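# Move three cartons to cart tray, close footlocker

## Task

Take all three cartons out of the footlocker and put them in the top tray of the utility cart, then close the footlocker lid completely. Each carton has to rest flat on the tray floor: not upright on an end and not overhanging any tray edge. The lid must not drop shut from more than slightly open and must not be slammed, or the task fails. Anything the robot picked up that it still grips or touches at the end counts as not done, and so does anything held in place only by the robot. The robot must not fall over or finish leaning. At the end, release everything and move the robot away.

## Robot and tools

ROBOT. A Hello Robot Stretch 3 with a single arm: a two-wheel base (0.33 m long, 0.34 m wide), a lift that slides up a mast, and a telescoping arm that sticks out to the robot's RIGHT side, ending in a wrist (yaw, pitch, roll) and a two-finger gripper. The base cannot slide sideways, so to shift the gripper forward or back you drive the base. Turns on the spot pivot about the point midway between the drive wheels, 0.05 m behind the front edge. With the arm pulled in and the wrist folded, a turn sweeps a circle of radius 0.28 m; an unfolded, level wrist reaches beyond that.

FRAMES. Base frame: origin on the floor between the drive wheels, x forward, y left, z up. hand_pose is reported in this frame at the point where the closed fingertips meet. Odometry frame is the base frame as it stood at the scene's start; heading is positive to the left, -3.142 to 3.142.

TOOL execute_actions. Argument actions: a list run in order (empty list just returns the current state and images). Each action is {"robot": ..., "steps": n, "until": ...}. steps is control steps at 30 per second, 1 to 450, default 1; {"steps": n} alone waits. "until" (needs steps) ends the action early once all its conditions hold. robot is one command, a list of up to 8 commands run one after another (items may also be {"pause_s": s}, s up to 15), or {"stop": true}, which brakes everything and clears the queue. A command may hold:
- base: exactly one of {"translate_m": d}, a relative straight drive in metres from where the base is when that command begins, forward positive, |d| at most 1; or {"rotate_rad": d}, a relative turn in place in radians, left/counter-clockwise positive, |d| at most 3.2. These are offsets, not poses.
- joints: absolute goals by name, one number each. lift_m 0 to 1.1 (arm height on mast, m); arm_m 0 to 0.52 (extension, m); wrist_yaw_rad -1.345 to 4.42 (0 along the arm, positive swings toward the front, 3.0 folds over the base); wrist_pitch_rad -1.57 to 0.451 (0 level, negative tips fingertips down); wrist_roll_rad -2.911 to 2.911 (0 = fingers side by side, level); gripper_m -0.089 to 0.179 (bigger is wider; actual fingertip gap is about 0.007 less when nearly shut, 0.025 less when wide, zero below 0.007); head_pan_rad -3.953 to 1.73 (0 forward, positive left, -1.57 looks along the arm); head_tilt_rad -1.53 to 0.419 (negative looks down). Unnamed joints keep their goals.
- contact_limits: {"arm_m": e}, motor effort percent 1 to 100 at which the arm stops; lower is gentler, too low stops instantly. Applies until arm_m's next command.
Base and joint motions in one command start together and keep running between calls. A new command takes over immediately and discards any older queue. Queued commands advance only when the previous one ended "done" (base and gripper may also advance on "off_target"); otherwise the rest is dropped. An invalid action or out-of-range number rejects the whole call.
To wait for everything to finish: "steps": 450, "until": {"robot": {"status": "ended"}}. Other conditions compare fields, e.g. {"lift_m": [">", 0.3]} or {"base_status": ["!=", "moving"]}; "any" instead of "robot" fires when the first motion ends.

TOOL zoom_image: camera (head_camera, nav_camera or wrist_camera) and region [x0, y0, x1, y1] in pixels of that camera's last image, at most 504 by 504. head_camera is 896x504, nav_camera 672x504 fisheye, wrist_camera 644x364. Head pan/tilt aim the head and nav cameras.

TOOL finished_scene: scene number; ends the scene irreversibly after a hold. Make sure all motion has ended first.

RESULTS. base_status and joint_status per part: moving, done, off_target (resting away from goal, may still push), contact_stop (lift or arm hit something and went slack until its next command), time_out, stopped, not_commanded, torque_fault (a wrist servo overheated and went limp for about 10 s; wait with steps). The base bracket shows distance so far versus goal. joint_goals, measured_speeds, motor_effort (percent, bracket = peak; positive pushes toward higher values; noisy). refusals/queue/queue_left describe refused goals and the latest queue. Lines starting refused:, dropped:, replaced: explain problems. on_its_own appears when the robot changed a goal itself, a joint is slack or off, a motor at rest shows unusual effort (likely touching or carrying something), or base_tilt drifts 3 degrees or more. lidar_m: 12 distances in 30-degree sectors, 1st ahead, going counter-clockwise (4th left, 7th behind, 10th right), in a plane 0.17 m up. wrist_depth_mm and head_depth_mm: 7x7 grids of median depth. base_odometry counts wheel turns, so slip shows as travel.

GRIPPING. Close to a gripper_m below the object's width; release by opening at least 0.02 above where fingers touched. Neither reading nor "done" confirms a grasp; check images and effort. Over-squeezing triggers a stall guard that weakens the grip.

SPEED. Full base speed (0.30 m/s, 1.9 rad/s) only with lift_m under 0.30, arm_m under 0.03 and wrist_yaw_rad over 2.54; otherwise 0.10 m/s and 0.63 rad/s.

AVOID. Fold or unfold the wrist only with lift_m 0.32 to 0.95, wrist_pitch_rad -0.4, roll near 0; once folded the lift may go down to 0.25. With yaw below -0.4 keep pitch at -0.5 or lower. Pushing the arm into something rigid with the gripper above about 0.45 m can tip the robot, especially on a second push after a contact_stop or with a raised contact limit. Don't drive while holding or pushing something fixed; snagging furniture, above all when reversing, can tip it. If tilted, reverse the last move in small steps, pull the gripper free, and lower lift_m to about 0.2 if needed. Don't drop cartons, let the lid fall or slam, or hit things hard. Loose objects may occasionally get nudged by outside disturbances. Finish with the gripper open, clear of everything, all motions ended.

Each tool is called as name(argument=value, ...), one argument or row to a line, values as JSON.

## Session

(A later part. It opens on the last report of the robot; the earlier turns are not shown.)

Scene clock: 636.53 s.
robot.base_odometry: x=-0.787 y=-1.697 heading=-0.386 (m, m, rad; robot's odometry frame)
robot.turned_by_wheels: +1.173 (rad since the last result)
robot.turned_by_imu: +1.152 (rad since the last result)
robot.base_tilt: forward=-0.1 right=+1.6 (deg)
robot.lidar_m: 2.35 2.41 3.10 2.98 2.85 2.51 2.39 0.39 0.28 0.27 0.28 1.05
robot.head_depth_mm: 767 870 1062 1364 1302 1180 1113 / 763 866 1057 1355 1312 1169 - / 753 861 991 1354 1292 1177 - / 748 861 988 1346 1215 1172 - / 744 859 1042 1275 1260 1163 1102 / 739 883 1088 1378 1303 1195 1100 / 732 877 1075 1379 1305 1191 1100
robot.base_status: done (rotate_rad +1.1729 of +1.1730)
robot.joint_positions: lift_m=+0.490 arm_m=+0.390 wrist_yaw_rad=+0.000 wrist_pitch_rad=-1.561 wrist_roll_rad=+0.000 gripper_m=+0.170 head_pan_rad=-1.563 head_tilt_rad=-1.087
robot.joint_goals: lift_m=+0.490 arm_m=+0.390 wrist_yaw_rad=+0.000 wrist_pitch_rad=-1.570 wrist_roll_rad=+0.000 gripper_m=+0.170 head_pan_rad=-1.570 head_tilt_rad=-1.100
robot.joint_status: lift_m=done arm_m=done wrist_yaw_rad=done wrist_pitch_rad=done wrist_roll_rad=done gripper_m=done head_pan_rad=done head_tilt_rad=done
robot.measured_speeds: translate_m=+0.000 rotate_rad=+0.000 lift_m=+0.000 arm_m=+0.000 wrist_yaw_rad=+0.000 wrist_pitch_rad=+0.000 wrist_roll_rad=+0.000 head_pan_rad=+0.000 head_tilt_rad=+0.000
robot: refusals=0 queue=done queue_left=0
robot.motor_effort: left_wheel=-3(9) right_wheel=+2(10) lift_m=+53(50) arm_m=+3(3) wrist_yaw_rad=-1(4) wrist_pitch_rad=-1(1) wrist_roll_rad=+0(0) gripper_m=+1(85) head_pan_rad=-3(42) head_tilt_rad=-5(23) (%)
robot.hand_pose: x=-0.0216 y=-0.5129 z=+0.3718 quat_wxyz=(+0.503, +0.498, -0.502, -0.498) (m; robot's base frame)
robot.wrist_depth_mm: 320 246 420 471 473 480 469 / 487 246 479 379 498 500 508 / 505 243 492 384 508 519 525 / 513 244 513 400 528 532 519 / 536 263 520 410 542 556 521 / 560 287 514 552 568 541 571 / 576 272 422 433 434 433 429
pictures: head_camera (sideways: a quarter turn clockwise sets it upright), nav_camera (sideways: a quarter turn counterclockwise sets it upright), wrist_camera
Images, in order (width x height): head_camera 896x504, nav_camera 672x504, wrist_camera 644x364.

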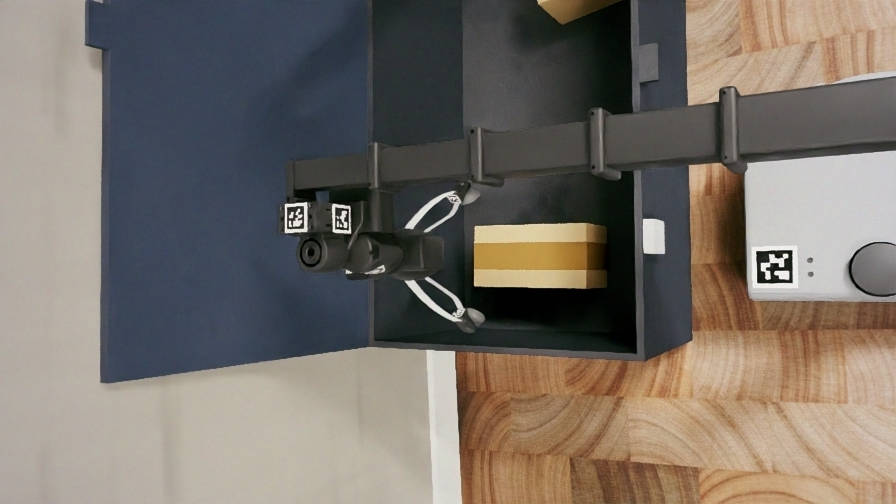

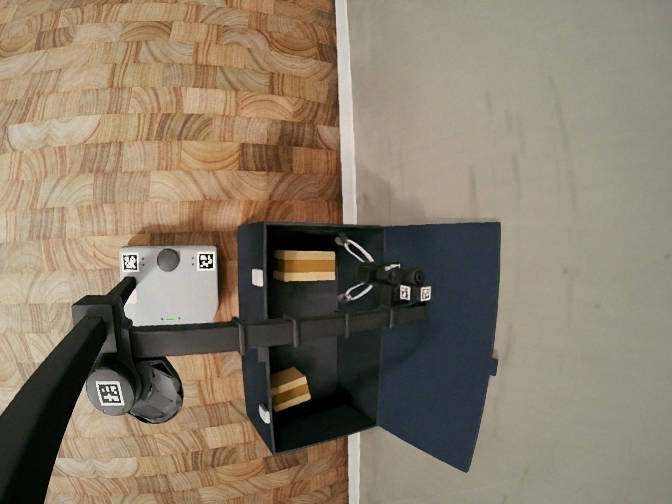

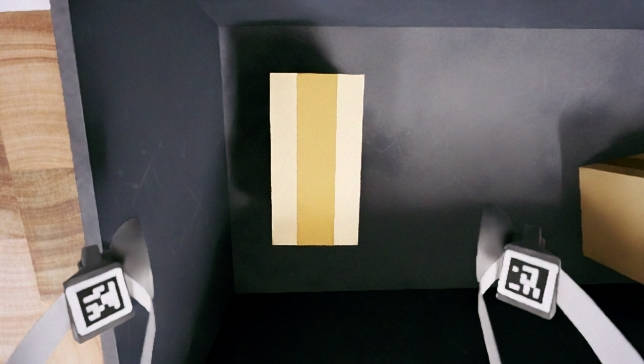

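execute_actions(
  actions=[
    {"robot":[{"joints":{"lift_m":0.195,"gripper_m":0.16,"arm_m":0.387}},{"joints":{"gripper_m":0.085}},{"joints":{"lift_m":0.23}}],"steps":450,"until":{"robot":{"status":"ended"}}},
  ],
)

Scene clock: 652.80 s.
robot.base_odometry: x=-0.787 y=-1.697 heading=-0.386 (m, m, rad; robot's odometry frame)
robot.turned_by_wheels: +0.000 (rad since the last result)
robot.turned_by_imu: +0.002 (rad since the last result)
robot.base_tilt: forward=+0.0 right=+1.7 (deg)
robot.lidar_m: 2.35 2.42 3.13 2.98 2.86 2.52 2.39 0.39 0.28 0.27 0.28 1.05
robot.head_depth_mm: 769 869 1060 1378 1296 1178 1112 / 762 868 1058 1363 1301 1174 - / 754 867 1050 1294 1294 1183 - / 750 862 1053 1231 1199 1171 - / 746 860 1047 1283 1243 1171 1102 / 739 879 1089 1381 1303 1201 1102 / 733 872 1077 1371 1299 1192 1103
robot.base_status: done (rotate_rad +1.1730 of +1.1730)
robot.joint_positions: lift_m=+0.229 arm_m=+0.387 wrist_yaw_rad=+0.001 wrist_pitch_rad=-1.554 wrist_roll_rad=+0.002 gripper_m=+0.086 head_pan_rad=-1.564 head_tilt_rad=-1.088
robot.joint_goals: lift_m=+0.230 arm_m=+0.387 wrist_yaw_rad=+0.000 wrist_pitch_rad=-1.570 wrist_roll_rad=+0.000 gripper_m=+0.085 head_pan_rad=-1.570 head_tilt_rad=-1.100
robot.joint_status: lift_m=done arm_m=done wrist_yaw_rad=done wrist_pitch_rad=done wrist_roll_rad=done gripper_m=done head_pan_rad=done head_tilt_rad=done
robot.measured_speeds: translate_m=+0.000 rotate_rad=+0.000 lift_m=+0.000 arm_m=+0.000 wrist_yaw_rad=+0.000 wrist_pitch_rad=+0.000 wrist_roll_rad=+0.000 head_pan_rad=+0.000 head_tilt_rad=+0.000
robot: refusals=0 queue=done queue_left=0
robot.motor_effort: left_wheel=-2(8) right_wheel=+0(19) lift_m=+63(67) arm_m=-3(3) wrist_yaw_rad=-1(1) wrist_pitch_rad=-4(5) wrist_roll_rad=-1(1) gripper_m=-20(99) head_pan_rad=-3(3) head_tilt_rad=-5(6) (%)
robot.hand_pose: x=-0.0216 y=-0.5124 z=+0.1113 quat_wxyz=(+0.504, +0.496, -0.504, -0.496) (m; robot's base frame)
robot.wrist_depth_mm: 173 223 117 119 120 236 238 / 173 228 120 121 123 245 245 / 173 229 123 124 126 250 251 / 172 227 125 127 129 261 261 / 172 226 129 130 132 268 270 / 170 - 132 133 135 279 280 / 166 261 135 137 139 286 286
pictures: head_camera (sideways: a quarter turn clockwise sets it upright), nav_camera (sideways: a quarter turn counterclockwise sets it upright), wrist_camera
Images, in order (width x height): head_camera 896x504, nav_camera 672x504, wrist_camera 644x364.

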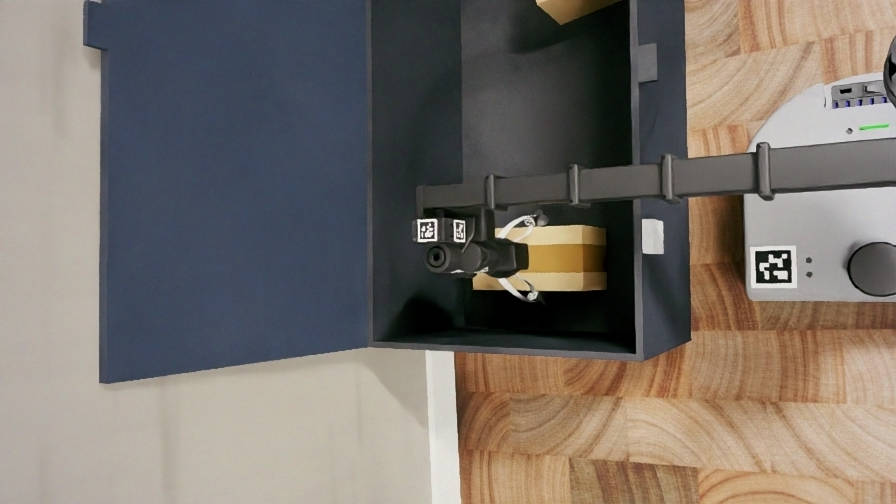

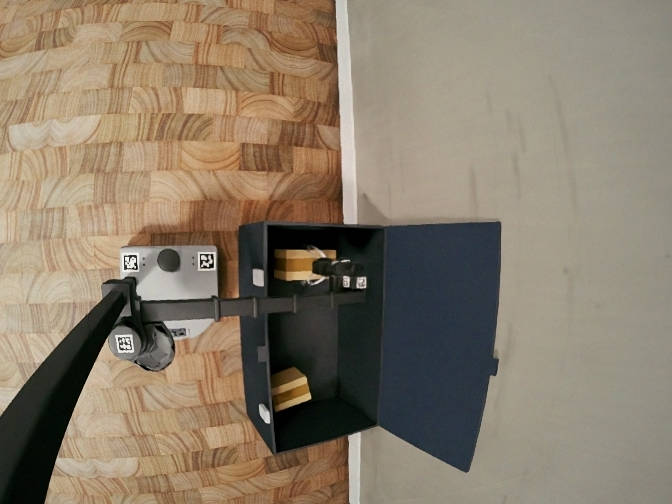

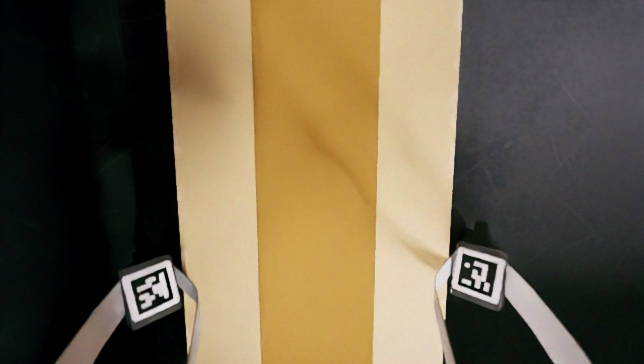

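execute_actions(
  actions=[
    {"robot":{"joints":{"lift_m":1.1,"head_tilt_rad":-0.9}},"steps":450,"until":{"robot":{"lift_m":[">",0.56]}}},
    {"robot":{"joints":{"arm_m":0.15}},"steps":450,"until":{"robot":{"arm_m":["<",0.3]}}},
    {"robot":[{"base":{"rotate_rad":-1.226}},{"base":{"translate_m":-1.0}},{"base":{"translate_m":-1.0}},{"base":{"translate_m":-0.466}},{"base":{"rotate_rad":-0.708}}],"steps":450,"until":{"robot":{"status":"ended"}}},
    {"steps":450,"until":{"robot":{"status":"ended"}}},
    {"steps":200,"until":{"robot":{"status":"ended"}}},
  ],
)

Scene clock: 706.63 s.
robot.base_odometry: x=-0.686 y=+0.767 heading=-2.319 (m, m, rad; robot's odometry frame)
robot.turned_by_wheels: -1.934 (rad since the last result)
robot.turned_by_imu: -1.882 (rad since the last result)
robot.base_tilt: forward=+0.0 right=+1.7 (deg)
robot.lidar_m: 2.73 2.56 3.36 2.79 1.67 0.85 0.68 0.68 0.43 0.42 0.43 1.78
robot.head_depth_mm: 924 1000 1087 1180 1305 1273 1144 / 1033 1124 723 342 299 1232 1140 / - - 400 341 297 351 1135 / - - 398 341 297 349 1127 / 1484 914 727 341 298 1064 1136 / 1425 853 598 610 906 1139 1135 / 1380 686 581 605 884 1201 1126
robot.base_status: done (rotate_rad -0.7079 of -0.7080)
robot.joint_positions: lift_m=+1.099 arm_m=+0.150 wrist_yaw_rad=+0.001 wrist_pitch_rad=-1.554 wrist_roll_rad=+0.002 gripper_m=+0.086 head_pan_rad=-1.564 head_tilt_rad=-0.902
robot.joint_goals: lift_m=+1.100 arm_m=+0.150 wrist_yaw_rad=+0.000 wrist_pitch_rad=-1.570 wrist_roll_rad=+0.000 gripper_m=+0.085 head_pan_rad=-1.570 head_tilt_rad=-0.900
robot.joint_status: lift_m=done arm_m=done wrist_yaw_rad=done wrist_pitch_rad=done wrist_roll_rad=done gripper_m=done head_pan_rad=done head_tilt_rad=done
robot.measured_speeds: translate_m=+0.000 rotate_rad=+0.000 lift_m=+0.000 arm_m=+0.000 wrist_yaw_rad=+0.000 wrist_pitch_rad=+0.000 wrist_roll_rad=+0.000 head_pan_rad=+0.000 head_tilt_rad=+0.000
robot: refusals=0 queue=done queue_left=0
robot.motor_effort: left_wheel=+2(6) right_wheel=-4(11) lift_m=+65(64) arm_m=-4(3) wrist_yaw_rad=-1(1) wrist_pitch_rad=-4(4) wrist_roll_rad=-1(1) gripper_m=-19(19) head_pan_rad=-3(3) head_tilt_rad=+1(16) (%)
robot.hand_pose: x=-0.0216 y=-0.2756 z=+0.9811 quat_wxyz=(+0.504, +0.495, -0.504, -0.496) (m; robot's base frame)
robot.wrist_depth_mm: 291 293 127 128 129 741 564 / - - 128 129 130 862 604 / - - 130 130 131 941 656 / - - 130 130 132 - 704 / - - 132 132 133 - 760 / - - 132 132 134 - 825 / - - 133 134 135 - 896
pictures: head_camera (sideways: a quarter turn clockwise sets it upright), nav_camera (sideways: a quarter turn counterclockwise sets it upright), wrist_camera
Images, in order (width x height): head_camera 896x504, nav_camera 672x504, wrist_camera 644x364.

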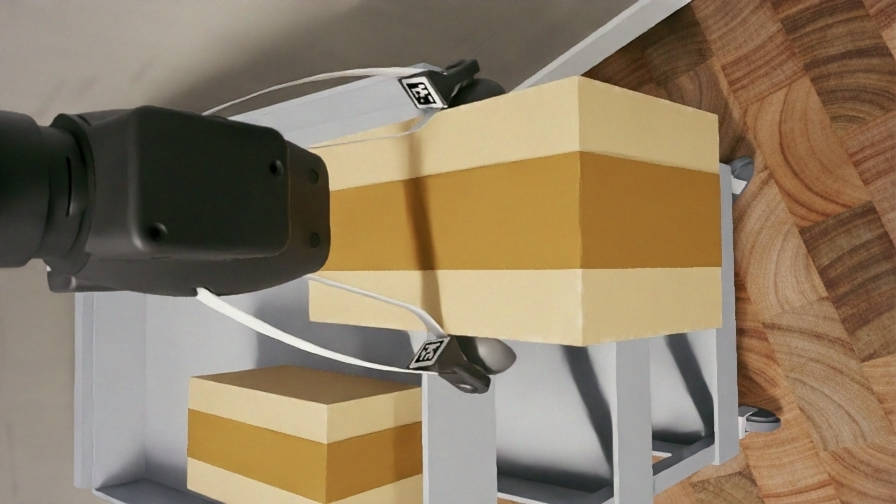

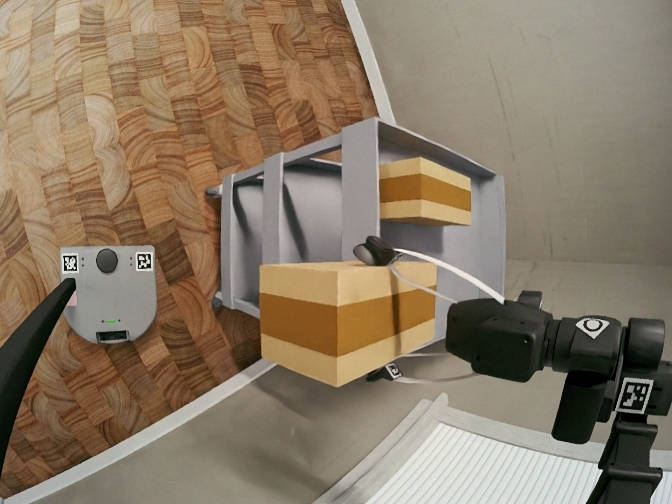

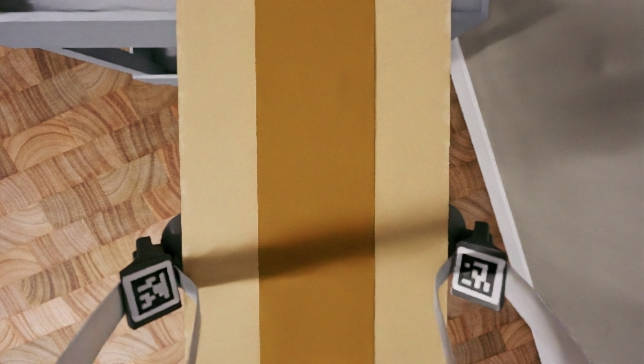

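execute_actions(
  actions=[
    {"robot":[{"base":{"translate_m":-0.012},"joints":{"wrist_pitch_rad":-1.39}},{"joints":{"arm_m":0.42}},{"joints":{"lift_m":1.02}}],"steps":450,"until":{"robot":{"status":"ended"}}},
  ],
)

Scene clock: 722.27 s.
robot.base_odometry: x=-0.678 y=+0.775 heading=-2.319 (m, m, rad; robot's odometry frame)
robot.turned_by_wheels: +0.000 (rad since the last result)
robot.turned_by_imu: +0.002 (rad since the last result)
robot.base_tilt: forward=+0.0 right=+1.7 (deg)
robot.lidar_m: 2.74 2.57 3.36 2.79 1.65 0.83 0.67 0.66 0.43 0.42 0.43 1.78
robot.head_depth_mm: 915 977 1070 1173 1290 1269 1140 / 1044 1127 758 622 1403 1274 1142 / 1163 892 590 617 891 1161 1133 / - 646 562 609 910 1156 1137 / 1483 913 691 611 907 1152 1132 / 1430 881 658 608 906 1135 1130 / 1382 685 579 604 901 1126 1125
robot.base_status: done (translate_m -0.0120 of -0.0120)
robot.joint_positions: lift_m=+1.020 arm_m=+0.420 wrist_yaw_rad=+0.000 wrist_pitch_rad=-1.399 wrist_roll_rad=+0.002 gripper_m=+0.086 head_pan_rad=-1.564 head_tilt_rad=-0.902
robot.joint_goals: lift_m=+1.020 arm_m=+0.420 wrist_yaw_rad=+0.000 wrist_pitch_rad=-1.390 wrist_roll_rad=+0.000 gripper_m=+0.085 head_pan_rad=-1.570 head_tilt_rad=-0.900
robot.joint_status: lift_m=done arm_m=done wrist_yaw_rad=done wrist_pitch_rad=done wrist_roll_rad=done gripper_m=done head_pan_rad=done head_tilt_rad=done
robot.measured_speeds: translate_m=+0.000 rotate_rad=+0.000 lift_m=+0.000 arm_m=+0.000 wrist_yaw_rad=+0.000 wrist_pitch_rad=+0.000 wrist_roll_rad=+0.000 head_pan_rad=+0.000 head_tilt_rad=+0.000
robot: refusals=0 queue=done queue_left=0
robot.motor_effort: left_wheel=+2(3) right_wheel=-4(9) lift_m=+39(59) arm_m=+3(4) wrist_yaw_rad=-1(0) wrist_pitch_rad=+4(6) wrist_roll_rad=-1(1) gripper_m=-19(20) head_pan_rad=-3(3) head_tilt_rad=+0(0) (%)
robot.hand_pose: x=-0.0216 y=-0.5846 z=+0.9021 quat_wxyz=(+0.541, +0.455, -0.541, -0.456) (m; robot's base frame)
robot.wrist_depth_mm: 262 264 146 146 148 242 417 / 176 262 144 143 145 243 446 / 175 248 139 141 142 246 475 / 176 253 138 138 139 248 508 / 176 234 135 135 136 247 550 / 176 - 132 132 134 771 608 / 172 270 130 130 131 233 640
pictures: head_camera (sideways: a quarter turn clockwise sets it upright), nav_camera (sideways: a quarter turn counterclockwise sets it upright), wrist_camera
Images, in order (width x height): head_camera 896x504, nav_camera 672x504, wrist_camera 644x364.

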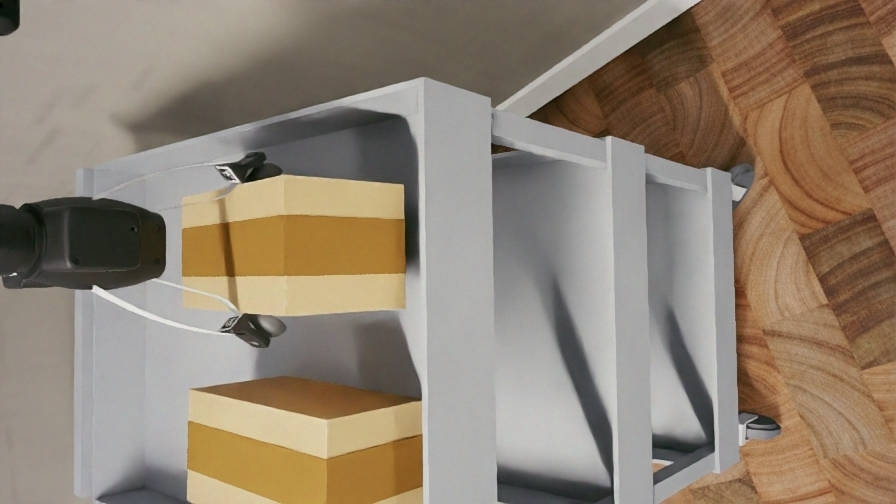

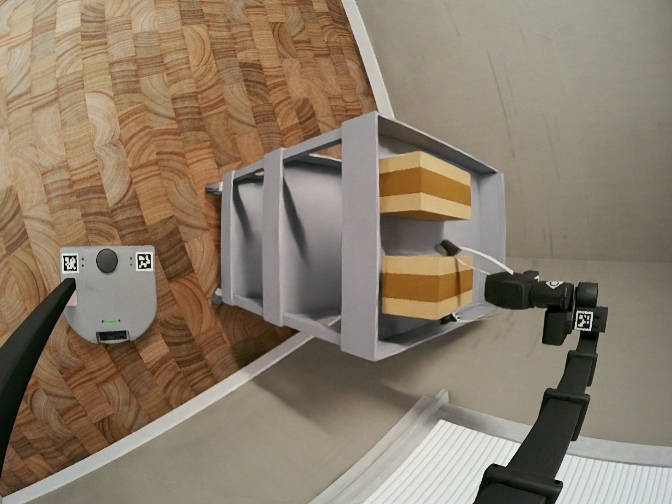

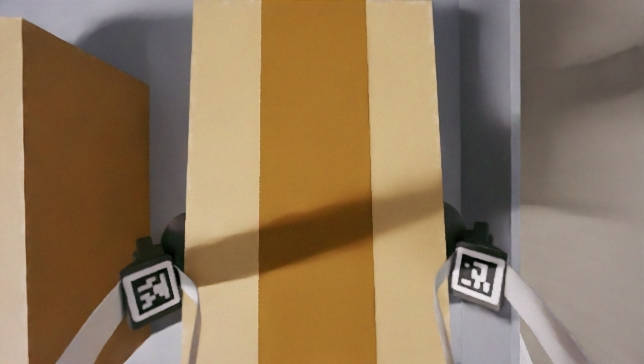

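execute_actions(
  actions=[],
)

Scene clock: 754.53 s.
robot.base_odometry: x=-0.678 y=+0.775 heading=-2.319 (m, m, rad; robot's odometry frame)
robot.turned_by_wheels: +0.000 (rad since the last result)
robot.turned_by_imu: +0.001 (rad since the last result)
robot.base_tilt: forward=+0.0 right=+1.7 (deg)
robot.lidar_m: 2.74 2.56 3.36 2.80 1.65 0.83 0.67 0.66 0.43 0.42 0.43 1.78
robot.head_depth_mm: 910 981 1070 1164 1282 1272 1141 / 1044 1131 756 623 1400 1277 1142 / 1164 894 592 616 896 1164 1136 / - 645 564 608 909 1157 1139 / 1483 912 691 610 907 1154 1136 / 1421 881 661 608 904 1132 1130 / 1381 685 580 604 904 1121 1127
robot.base_status: done (translate_m -0.0120 of -0.0120)
robot.joint_positions: lift_m=+1.020 arm_m=+0.420 wrist_yaw_rad=+0.000 wrist_pitch_rad=-1.399 wrist_roll_rad=+0.002 gripper_m=+0.086 head_pan_rad=-1.564 head_tilt_rad=-0.902
robot.joint_goals: lift_m=+1.020 arm_m=+0.420 wrist_yaw_rad=+0.000 wrist_pitch_rad=-1.390 wrist_roll_rad=+0.000 gripper_m=+0.085 head_pan_rad=-1.570 head_tilt_rad=-0.900
robot.joint_status: lift_m=done arm_m=done wrist_yaw_rad=done wrist_pitch_rad=done wrist_roll_rad=done gripper_m=done head_pan_rad=done head_tilt_rad=done
robot.measured_speeds: translate_m=+0.000 rotate_rad=+0.000 lift_m=+0.000 arm_m=+0.000 wrist_yaw_rad=+0.000 wrist_pitch_rad=+0.000 wrist_roll_rad=+0.000 head_pan_rad=+0.000 head_tilt_rad=+0.000
robot: refusals=0 queue=done queue_left=0
robot.motor_effort: left_wheel=+1(2) right_wheel=-4(4) lift_m=+39(39) arm_m=+3(3) wrist_yaw_rad=-1(0) wrist_pitch_rad=+4(4) wrist_roll_rad=-1(1) gripper_m=-19(20) head_pan_rad=-3(3) head_tilt_rad=+0(1) (%)
robot.hand_pose: x=-0.0216 y=-0.5846 z=+0.9021 quat_wxyz=(+0.541, +0.455, -0.541, -0.456) (m; robot's base frame)
robot.wrist_depth_mm: 263 265 146 147 147 242 419 / 174 266 143 142 145 241 444 / 175 248 139 141 141 246 474 / 176 251 137 138 139 246 516 / 176 233 135 135 136 247 552 / 176 - 133 133 134 770 595 / 171 274 130 130 131 231 652
pictures: head_camera (sideways: a quarter turn clockwise sets it upright), nav_camera (sideways: a quarter turn counterclockwise sets it upright), wrist_camera
Images, in order (width x height): head_camera 896x504, nav_camera 672x504, wrist_camera 644x364.

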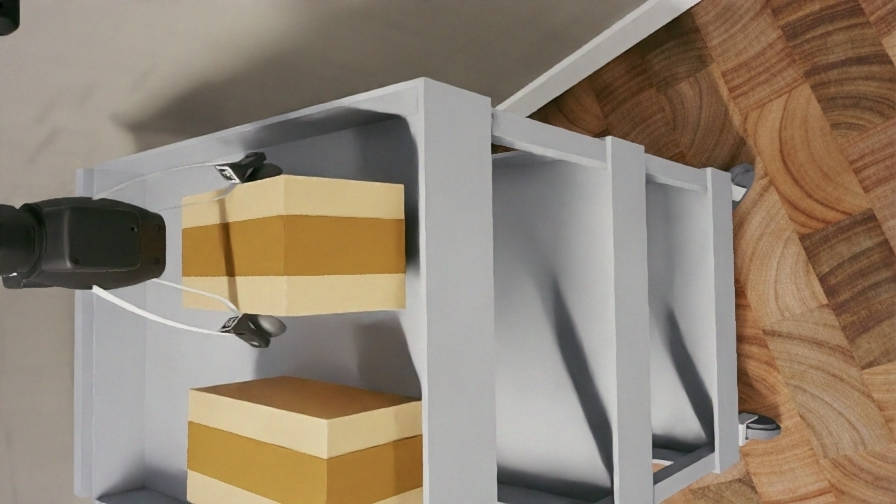

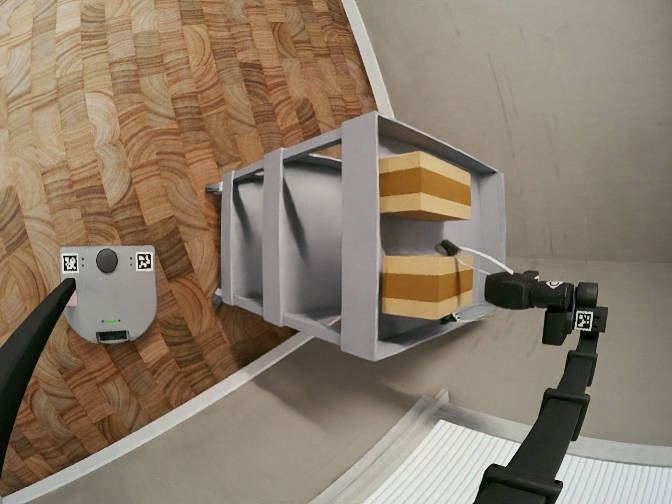

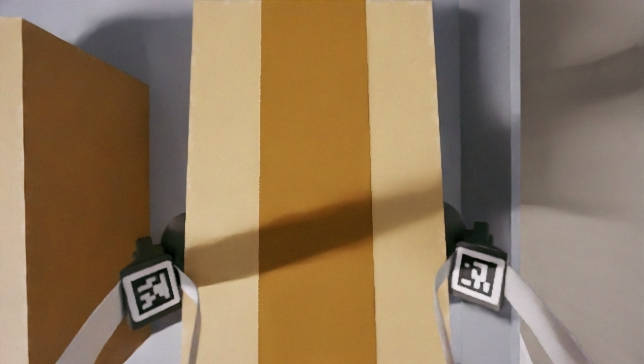

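execute_actions(
  actions=[
    {"robot":{"joints":{"lift_m":0.982}},"steps":60,"until":{"robot":{"status":"ended"}}},
    {"robot":{"joints":{"gripper_m":0.15}},"steps":40,"until":{"robot":{"status":"ended"}}},
    {"robot":{"joints":{"lift_m":1.08}},"steps":60,"until":{"robot":{"status":"ended"}}},
  ],
)

Scene clock: 763.90 s.
robot.base_odometry: x=-0.678 y=+0.775 heading=-2.320 (m, m, rad; robot's odometry frame)
robot.turned_by_wheels: +0.000 (rad since the last result)
robot.turned_by_imu: +0.001 (rad since the last result)
robot.base_tilt: forward=+0.0 right=+1.7 (deg)
robot.lidar_m: 2.75 2.57 3.37 2.80 1.65 0.83 0.67 0.66 0.43 0.42 0.43 1.79
robot.head_depth_mm: 907 981 1068 1167 1283 1276 1137 / 1046 1118 754 635 1397 1271 1140 / 1133 894 697 619 893 1167 1140 / 968 692 593 615 911 1156 1136 / 1477 898 709 611 908 1140 1133 / 1424 883 664 609 908 1135 1129 / 1372 687 580 604 904 1128 1123
robot.base_status: done (translate_m -0.0120 of -0.0120)
robot.joint_positions: lift_m=+1.080 arm_m=+0.420 wrist_yaw_rad=+0.000 wrist_pitch_rad=-1.393 wrist_roll_rad=+0.002 gripper_m=+0.150 head_pan_rad=-1.564 head_tilt_rad=-0.902
robot.joint_goals: lift_m=+1.080 arm_m=+0.420 wrist_yaw_rad=+0.000 wrist_pitch_rad=-1.390 wrist_roll_rad=+0.000 gripper_m=+0.150 head_pan_rad=-1.570 head_tilt_rad=-0.900
robot.joint_status: lift_m=done arm_m=done wrist_yaw_rad=done wrist_pitch_rad=done wrist_roll_rad=done gripper_m=done head_pan_rad=done head_tilt_rad=done
robot.measured_speeds: translate_m=+0.000 rotate_rad=+0.000 lift_m=+0.000 arm_m=+0.000 wrist_yaw_rad=+0.000 wrist_pitch_rad=+0.000 wrist_roll_rad=+0.000 head_pan_rad=+0.000 head_tilt_rad=+0.000
robot: refusals=0 queue=done queue_left=0
robot.motor_effort: left_wheel=+1(1) right_wheel=-3(4) lift_m=+53(53) arm_m=+3(3) wrist_yaw_rad=-1(1) wrist_pitch_rad=+1(7) wrist_roll_rad=-1(1) gripper_m=+0(81) head_pan_rad=-3(3) head_tilt_rad=+2(1) (%)
robot.hand_pose: x=-0.0216 y=-0.5863 z=+0.9618 quat_wxyz=(+0.542, +0.453, -0.542, -0.454) (m; robot's base frame)
robot.wrist_depth_mm: 324 324 331 331 334 537 413 / 210 329 329 215 317 586 450 / 210 251 328 214 321 645 474 / 211 250 333 215 321 710 525 / 211 233 332 216 328 746 555 / 212 - 330 215 327 - 601 / 212 260 333 218 328 - 623
pictures: head_camera (sideways: a quarter turn clockwise sets it upright), nav_camera (sideways: a quarter turn counterclockwise sets it upright), wrist_camera
replaced: robot.lift_m: its motion had ended contact_stop
Images, in order (width x height): head_camera 896x504, nav_camera 672x504, wrist_camera 644x364.

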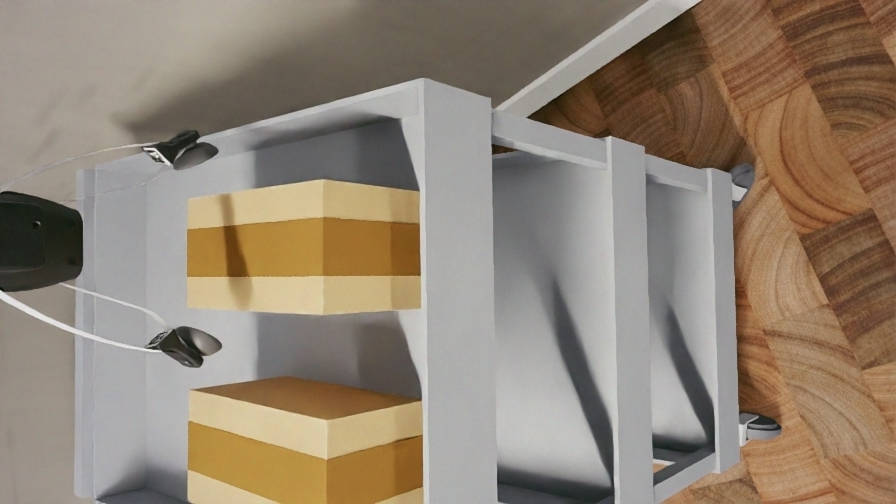

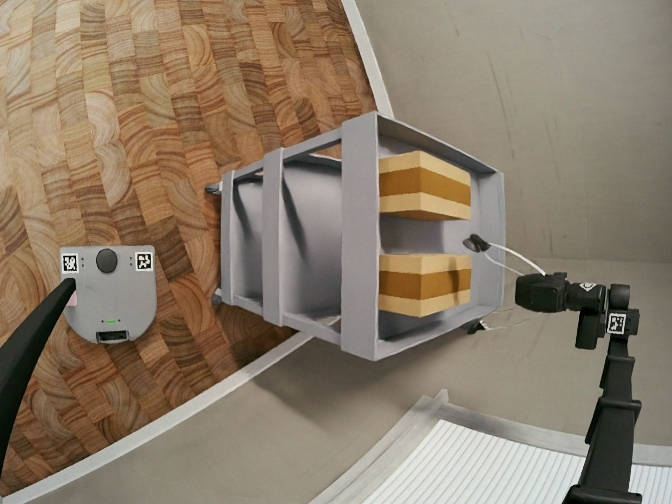

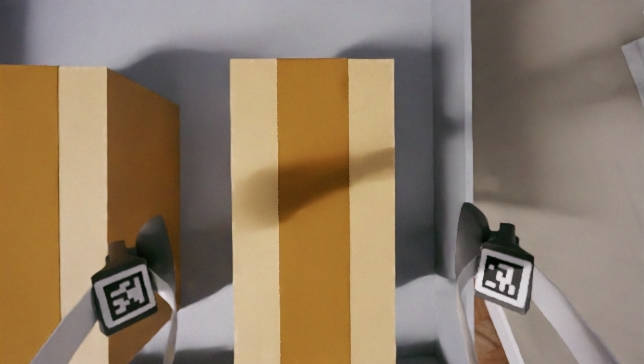

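execute_actions(
  actions=[
    {"robot":{"base":{"rotate_rad":0.504},"joints":{"arm_m":0.0,"wrist_pitch_rad":-1.57,"gripper_m":0.04}},"steps":150,"until":{"robot":{"arm_m":["<",0.2]}}},
    {"robot":{"base":{"translate_m":1.0},"joints":{"arm_m":0.0,"lift_m":0.298,"wrist_yaw_rad":2.6}},"steps":400,"until":{"robot":{"base_status":["!=","moving"]}}},
    {"robot":[{"base":{"translate_m":1.0}},{"base":{"translate_m":0.351},"joints":{"lift_m":0.5}},{"base":{"rotate_rad":1.43},"joints":{"wrist_yaw_rad":0.0,"gripper_m":0.16,"head_tilt_rad":-1.1}},{"joints":{"arm_m":0.26}}],"steps":450,"until":{"robot":{"status":"ended"}}},
  ],
)

Scene clock: 851.03 s.
robot.base_odometry: x=-1.248 y=-1.505 heading=-0.386 (m, m, rad; robot's odometry frame)
robot.turned_by_wheels: +1.934 (rad since the last result)
robot.turned_by_imu: +1.905 (rad since the last result)
robot.base_tilt: forward=-0.1 right=+1.7 (deg)
robot.lidar_m: 2.71 2.82 3.08 2.97 2.45 2.01 1.92 1.15 0.28 0.27 0.28 0.39
robot.head_depth_mm: 784 935 1174 1414 1320 1205 1113 / 781 906 1165 1414 1326 1218 - / 773 857 1045 1197 1248 1176 - / 770 857 1046 1232 1159 1162 - / 765 857 1040 1339 1290 1158 1105 / 759 854 1035 1329 1282 1157 1103 / 751 851 1033 1318 1271 1151 1102
robot.base_status: done (rotate_rad +1.4299 of +1.4300)
robot.joint_positions: lift_m=+0.500 arm_m=+0.201 wrist_yaw_rad=+0.001 wrist_pitch_rad=-1.560 wrist_roll_rad=+0.002 gripper_m=+0.160 head_pan_rad=-1.564 head_tilt_rad=-1.087
robot.joint_goals: lift_m=+0.500 arm_m=+0.260 wrist_yaw_rad=+0.000 wrist_pitch_rad=-1.570 wrist_roll_rad=+0.000 gripper_m=+0.160 head_pan_rad=-1.570 head_tilt_rad=-1.100
robot.joint_status: lift_m=done arm_m=moving wrist_yaw_rad=done wrist_pitch_rad=done wrist_roll_rad=done gripper_m=done head_pan_rad=done head_tilt_rad=done
robot.measured_speeds: translate_m=+0.000 rotate_rad=+0.000 lift_m=+0.000 arm_m=+0.130 wrist_yaw_rad=+0.000 wrist_pitch_rad=+0.000 wrist_roll_rad=+0.000 head_pan_rad=+0.000 head_tilt_rad=+0.000
robot: refusals=0 queue=running queue_left=0
robot.motor_effort: left_wheel=-3(7) right_wheel=+3(10) lift_m=+52(57) arm_m=+5(3) wrist_yaw_rad=-1(3) wrist_pitch_rad=-2(2) wrist_roll_rad=+0(1) gripper_m=+0(84) head_pan_rad=-3(3) head_tilt_rad=-6(22) (%)
robot.hand_pose: x=-0.0216 y=-0.3249 z=+0.3818 quat_wxyz=(+0.503, +0.497, -0.503, -0.498) (m; robot's base frame)
robot.wrist_depth_mm: 472 479 474 378 431 262 516 / 476 496 498 387 441 264 541 / 495 503 505 398 406 265 575 / 512 509 514 529 443 264 584 / 305 335 308 306 307 233 594 / 237 238 239 224 226 615 615 / 598 599 597 - - 628 628
pictures: head_camera (sideways: a quarter turn clockwise sets it upright), nav_camera (sideways: a quarter turn counterclockwise sets it upright), wrist_camera
Images, in order (width x height): head_camera 896x504, nav_camera 672x504, wrist_camera 644x364.

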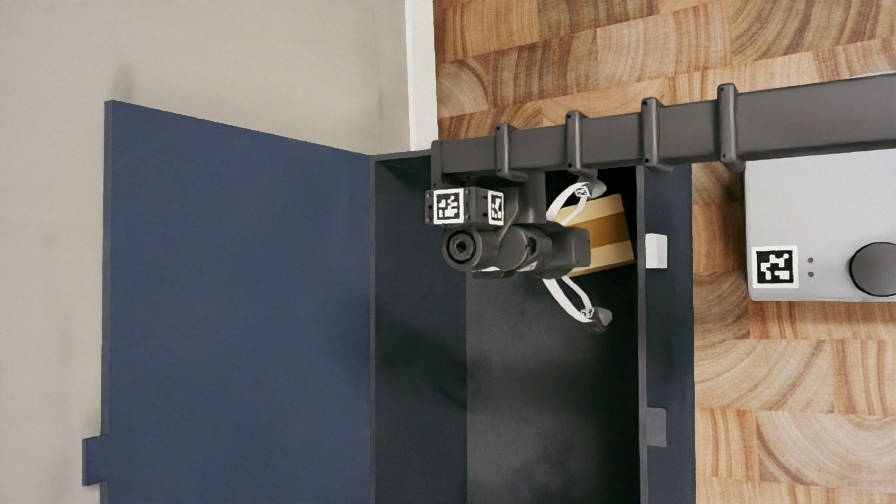

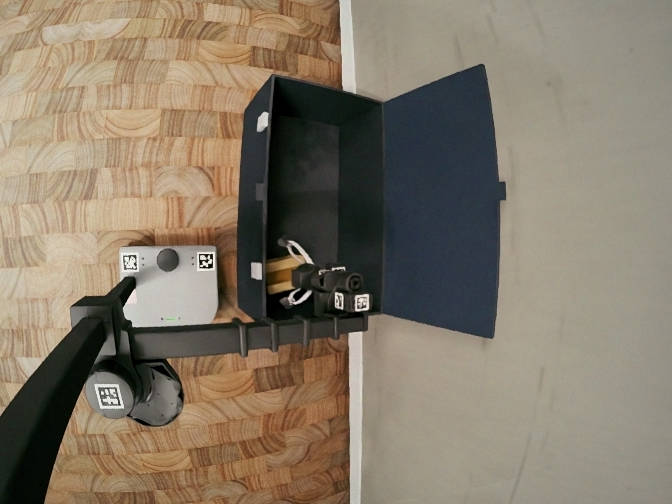

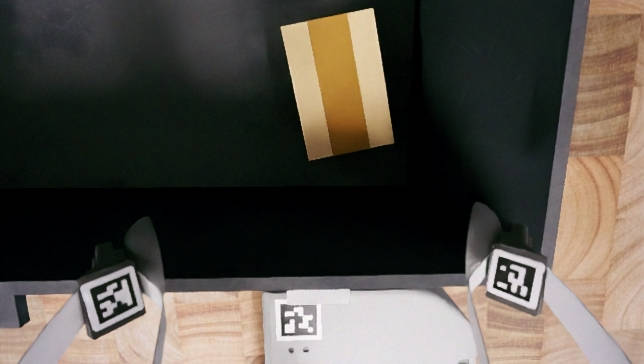

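execute_actions(
  actions=[
    {"robot":{"base":{"translate_m":-0.029},"joints":{"arm_m":0.30,"wrist_roll_rad":-0.2,"lift_m":0.32,"gripper_m":0.165}},"steps":150,"until":{"robot":{"status":"ended"}}},
  ],
)

Scene clock: 867.53 s.
robot.base_odometry: x=-1.275 y=-1.495 heading=-0.386 (m, m, rad; robot's odometry frame)
robot.turned_by_wheels: +0.000 (rad since the last result)
robot.turned_by_imu: +0.001 (rad since the last result)
robot.base_tilt: forward=+0.0 right=+1.7 (deg)
robot.lidar_m: 2.72 2.84 3.09 2.64 2.40 1.97 1.89 1.16 0.28 0.27 0.28 0.39
robot.head_depth_mm: 785 941 1168 1424 1322 1207 1112 / 782 930 1163 1419 1326 1205 - / 775 862 1080 1282 1279 1174 - / 768 857 1041 1231 1158 1164 - / 765 858 1044 1332 1284 1155 1101 / 759 855 1035 1327 1282 1153 1099 / 748 851 1036 1328 1276 1154 1098
robot.base_status: done (translate_m -0.0290 of -0.0290)
robot.joint_positions: lift_m=+0.320 arm_m=+0.300 wrist_yaw_rad=+0.001 wrist_pitch_rad=-1.560 wrist_roll_rad=-0.194 gripper_m=+0.165 head_pan_rad=-1.564 head_tilt_rad=-1.087
robot.joint_goals: lift_m=+0.320 arm_m=+0.300 wrist_yaw_rad=+0.000 wrist_pitch_rad=-1.570 wrist_roll_rad=-0.200 gripper_m=+0.165 head_pan_rad=-1.570 head_tilt_rad=-1.100
robot.joint_status: lift_m=done arm_m=done wrist_yaw_rad=done wrist_pitch_rad=done wrist_roll_rad=done gripper_m=done head_pan_rad=done head_tilt_rad=done
robot.measured_speeds: translate_m=+0.000 rotate_rad=+0.000 lift_m=+0.000 arm_m=+0.000 wrist_yaw_rad=+0.000 wrist_pitch_rad=+0.000 wrist_roll_rad=+0.000 head_pan_rad=+0.000 head_tilt_rad=+0.000
robot: refusals=0 queue=done queue_left=0
robot.motor_effort: left_wheel=-3(7) right_wheel=+2(3) lift_m=+27(51) arm_m=+3(5) wrist_yaw_rad=-1(1) wrist_pitch_rad=-2(2) wrist_roll_rad=-2(3) gripper_m=+0(35) head_pan_rad=-3(3) head_tilt_rad=-5(6) (%)
robot.hand_pose: x=-0.0216 y=-0.4233 z=+0.2026 quat_wxyz=(+0.549, +0.543, -0.451, -0.447) (m; robot's base frame)
robot.wrist_depth_mm: 307 309 315 318 322 269 176 / 317 320 322 327 330 253 169 / 327 328 331 220 327 238 164 / 334 337 339 228 312 229 158 / 348 349 349 233 314 208 154 / 314 341 347 241 302 - 144 / 244 264 288 313 314 197 144
pictures: head_camera (sideways: a quarter turn clockwise sets it upright), nav_camera (sideways: a quarter turn counterclockwise sets it upright), wrist_camera
Images, in order (width x height): head_camera 896x504, nav_camera 672x504, wrist_camera 644x364.

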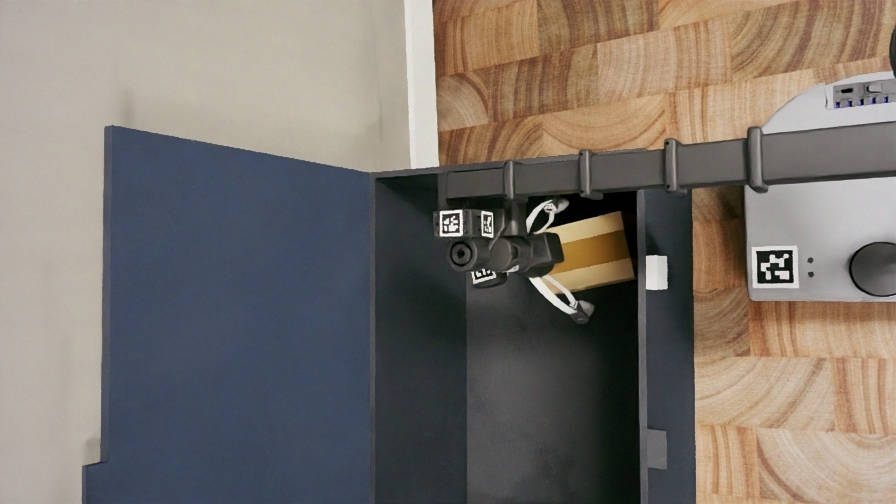

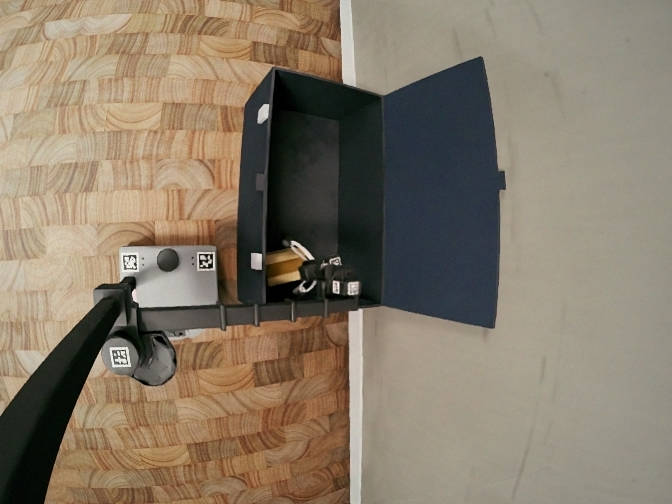

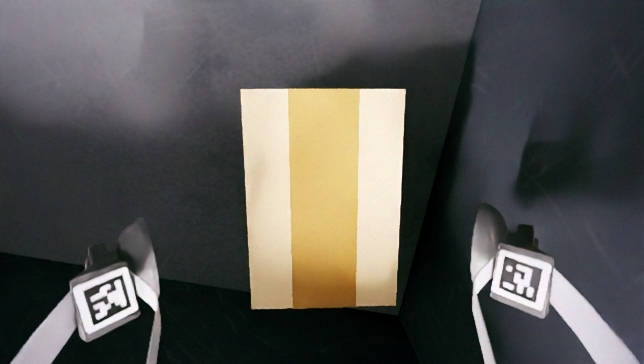

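execute_actions(
  actions=[
    {"robot":[{"joints":{"gripper_m":0.15,"lift_m":0.212}},{"joints":{"gripper_m":0.085}},{"joints":{"lift_m":0.30}}],"steps":200,"until":{"robot":{"status":"ended"}}},
  ],
)

Scene clock: 878.83 s.
robot.base_odometry: x=-1.275 y=-1.495 heading=-0.386 (m, m, rad; robot's odometry frame)
robot.turned_by_wheels: +0.000 (rad since the last result)
robot.turned_by_imu: +0.002 (rad since the last result)
robot.base_tilt: forward=+0.0 right=+1.7 (deg)
robot.lidar_m: 2.72 2.84 3.09 2.64 2.40 1.97 1.89 1.16 0.28 0.27 0.28 0.39
robot.head_depth_mm: 785 939 1174 1414 1320 1213 1116 / 780 933 1165 1412 1320 1206 - / 773 859 1076 1282 1281 1175 - / 770 855 1042 1234 1089 1160 - / 764 852 1041 1336 1294 1158 1107 / 756 852 1040 1329 1279 1157 1099 / 747 852 1036 1326 1287 1147 1098
robot.base_status: done (translate_m -0.0290 of -0.0290)
robot.joint_positions: lift_m=+0.300 arm_m=+0.300 wrist_yaw_rad=+0.001 wrist_pitch_rad=-1.561 wrist_roll_rad=-0.194 gripper_m=+0.086 head_pan_rad=-1.564 head_tilt_rad=-1.087
robot.joint_goals: lift_m=+0.300 arm_m=+0.300 wrist_yaw_rad=+0.000 wrist_pitch_rad=-1.570 wrist_roll_rad=-0.200 gripper_m=+0.085 head_pan_rad=-1.570 head_tilt_rad=-1.100
robot.joint_status: lift_m=done arm_m=done wrist_yaw_rad=done wrist_pitch_rad=done wrist_roll_rad=done gripper_m=done head_pan_rad=done head_tilt_rad=done
robot.measured_speeds: translate_m=+0.000 rotate_rad=+0.000 lift_m=+0.000 arm_m=+0.000 wrist_yaw_rad=+0.000 wrist_pitch_rad=+0.000 wrist_roll_rad=+0.000 head_pan_rad=+0.000 head_tilt_rad=+0.000
robot: refusals=0 queue=done queue_left=0
robot.motor_effort: left_wheel=-2(4) right_wheel=+1(5) lift_m=+54(60) arm_m=+3(3) wrist_yaw_rad=-1(0) wrist_pitch_rad=-1(2) wrist_roll_rad=-2(2) gripper_m=-20(100) head_pan_rad=-3(3) head_tilt_rad=-5(6) (%)
robot.hand_pose: x=-0.0216 y=-0.4231 z=+0.1818 quat_wxyz=(+0.549, +0.544, -0.451, -0.447) (m; robot's base frame)
robot.wrist_depth_mm: 290 291 293 296 299 269 176 / 298 296 117 118 120 253 169 / 304 308 119 121 122 241 163 / 316 318 123 125 127 230 159 / 320 323 127 128 131 207 153 / 308 - 131 133 134 190 148 / 253 261 136 137 140 208 140
pictures: head_camera (sideways: a quarter turn clockwise sets it upright), nav_camera (sideways: a quarter turn counterclockwise sets it upright), wrist_camera
Images, in order (width x height): head_camera 896x504, nav_camera 672x504, wrist_camera 644x364.

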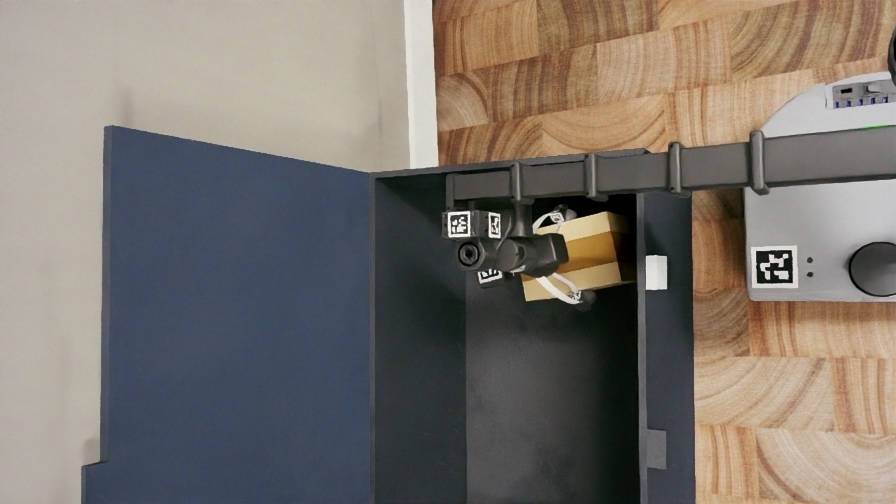

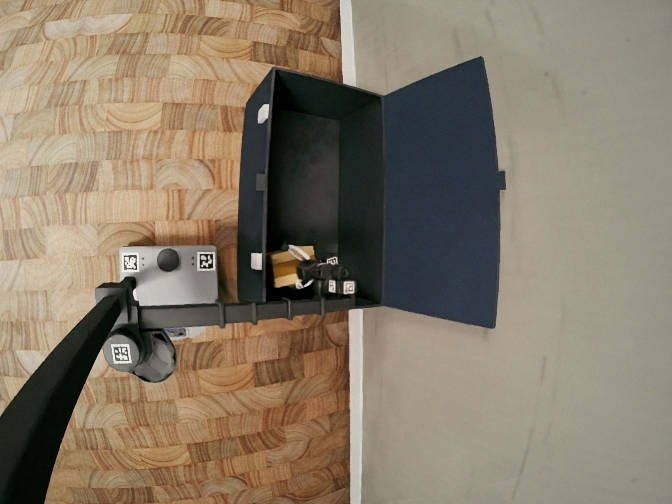

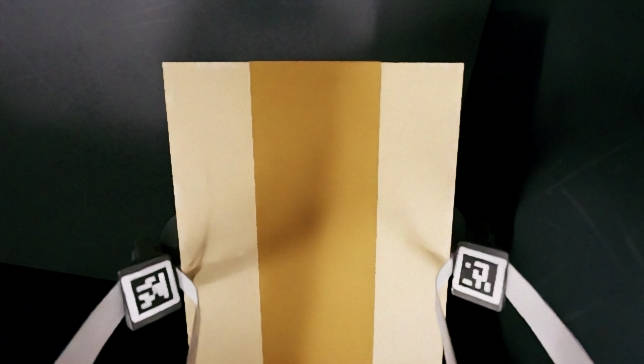

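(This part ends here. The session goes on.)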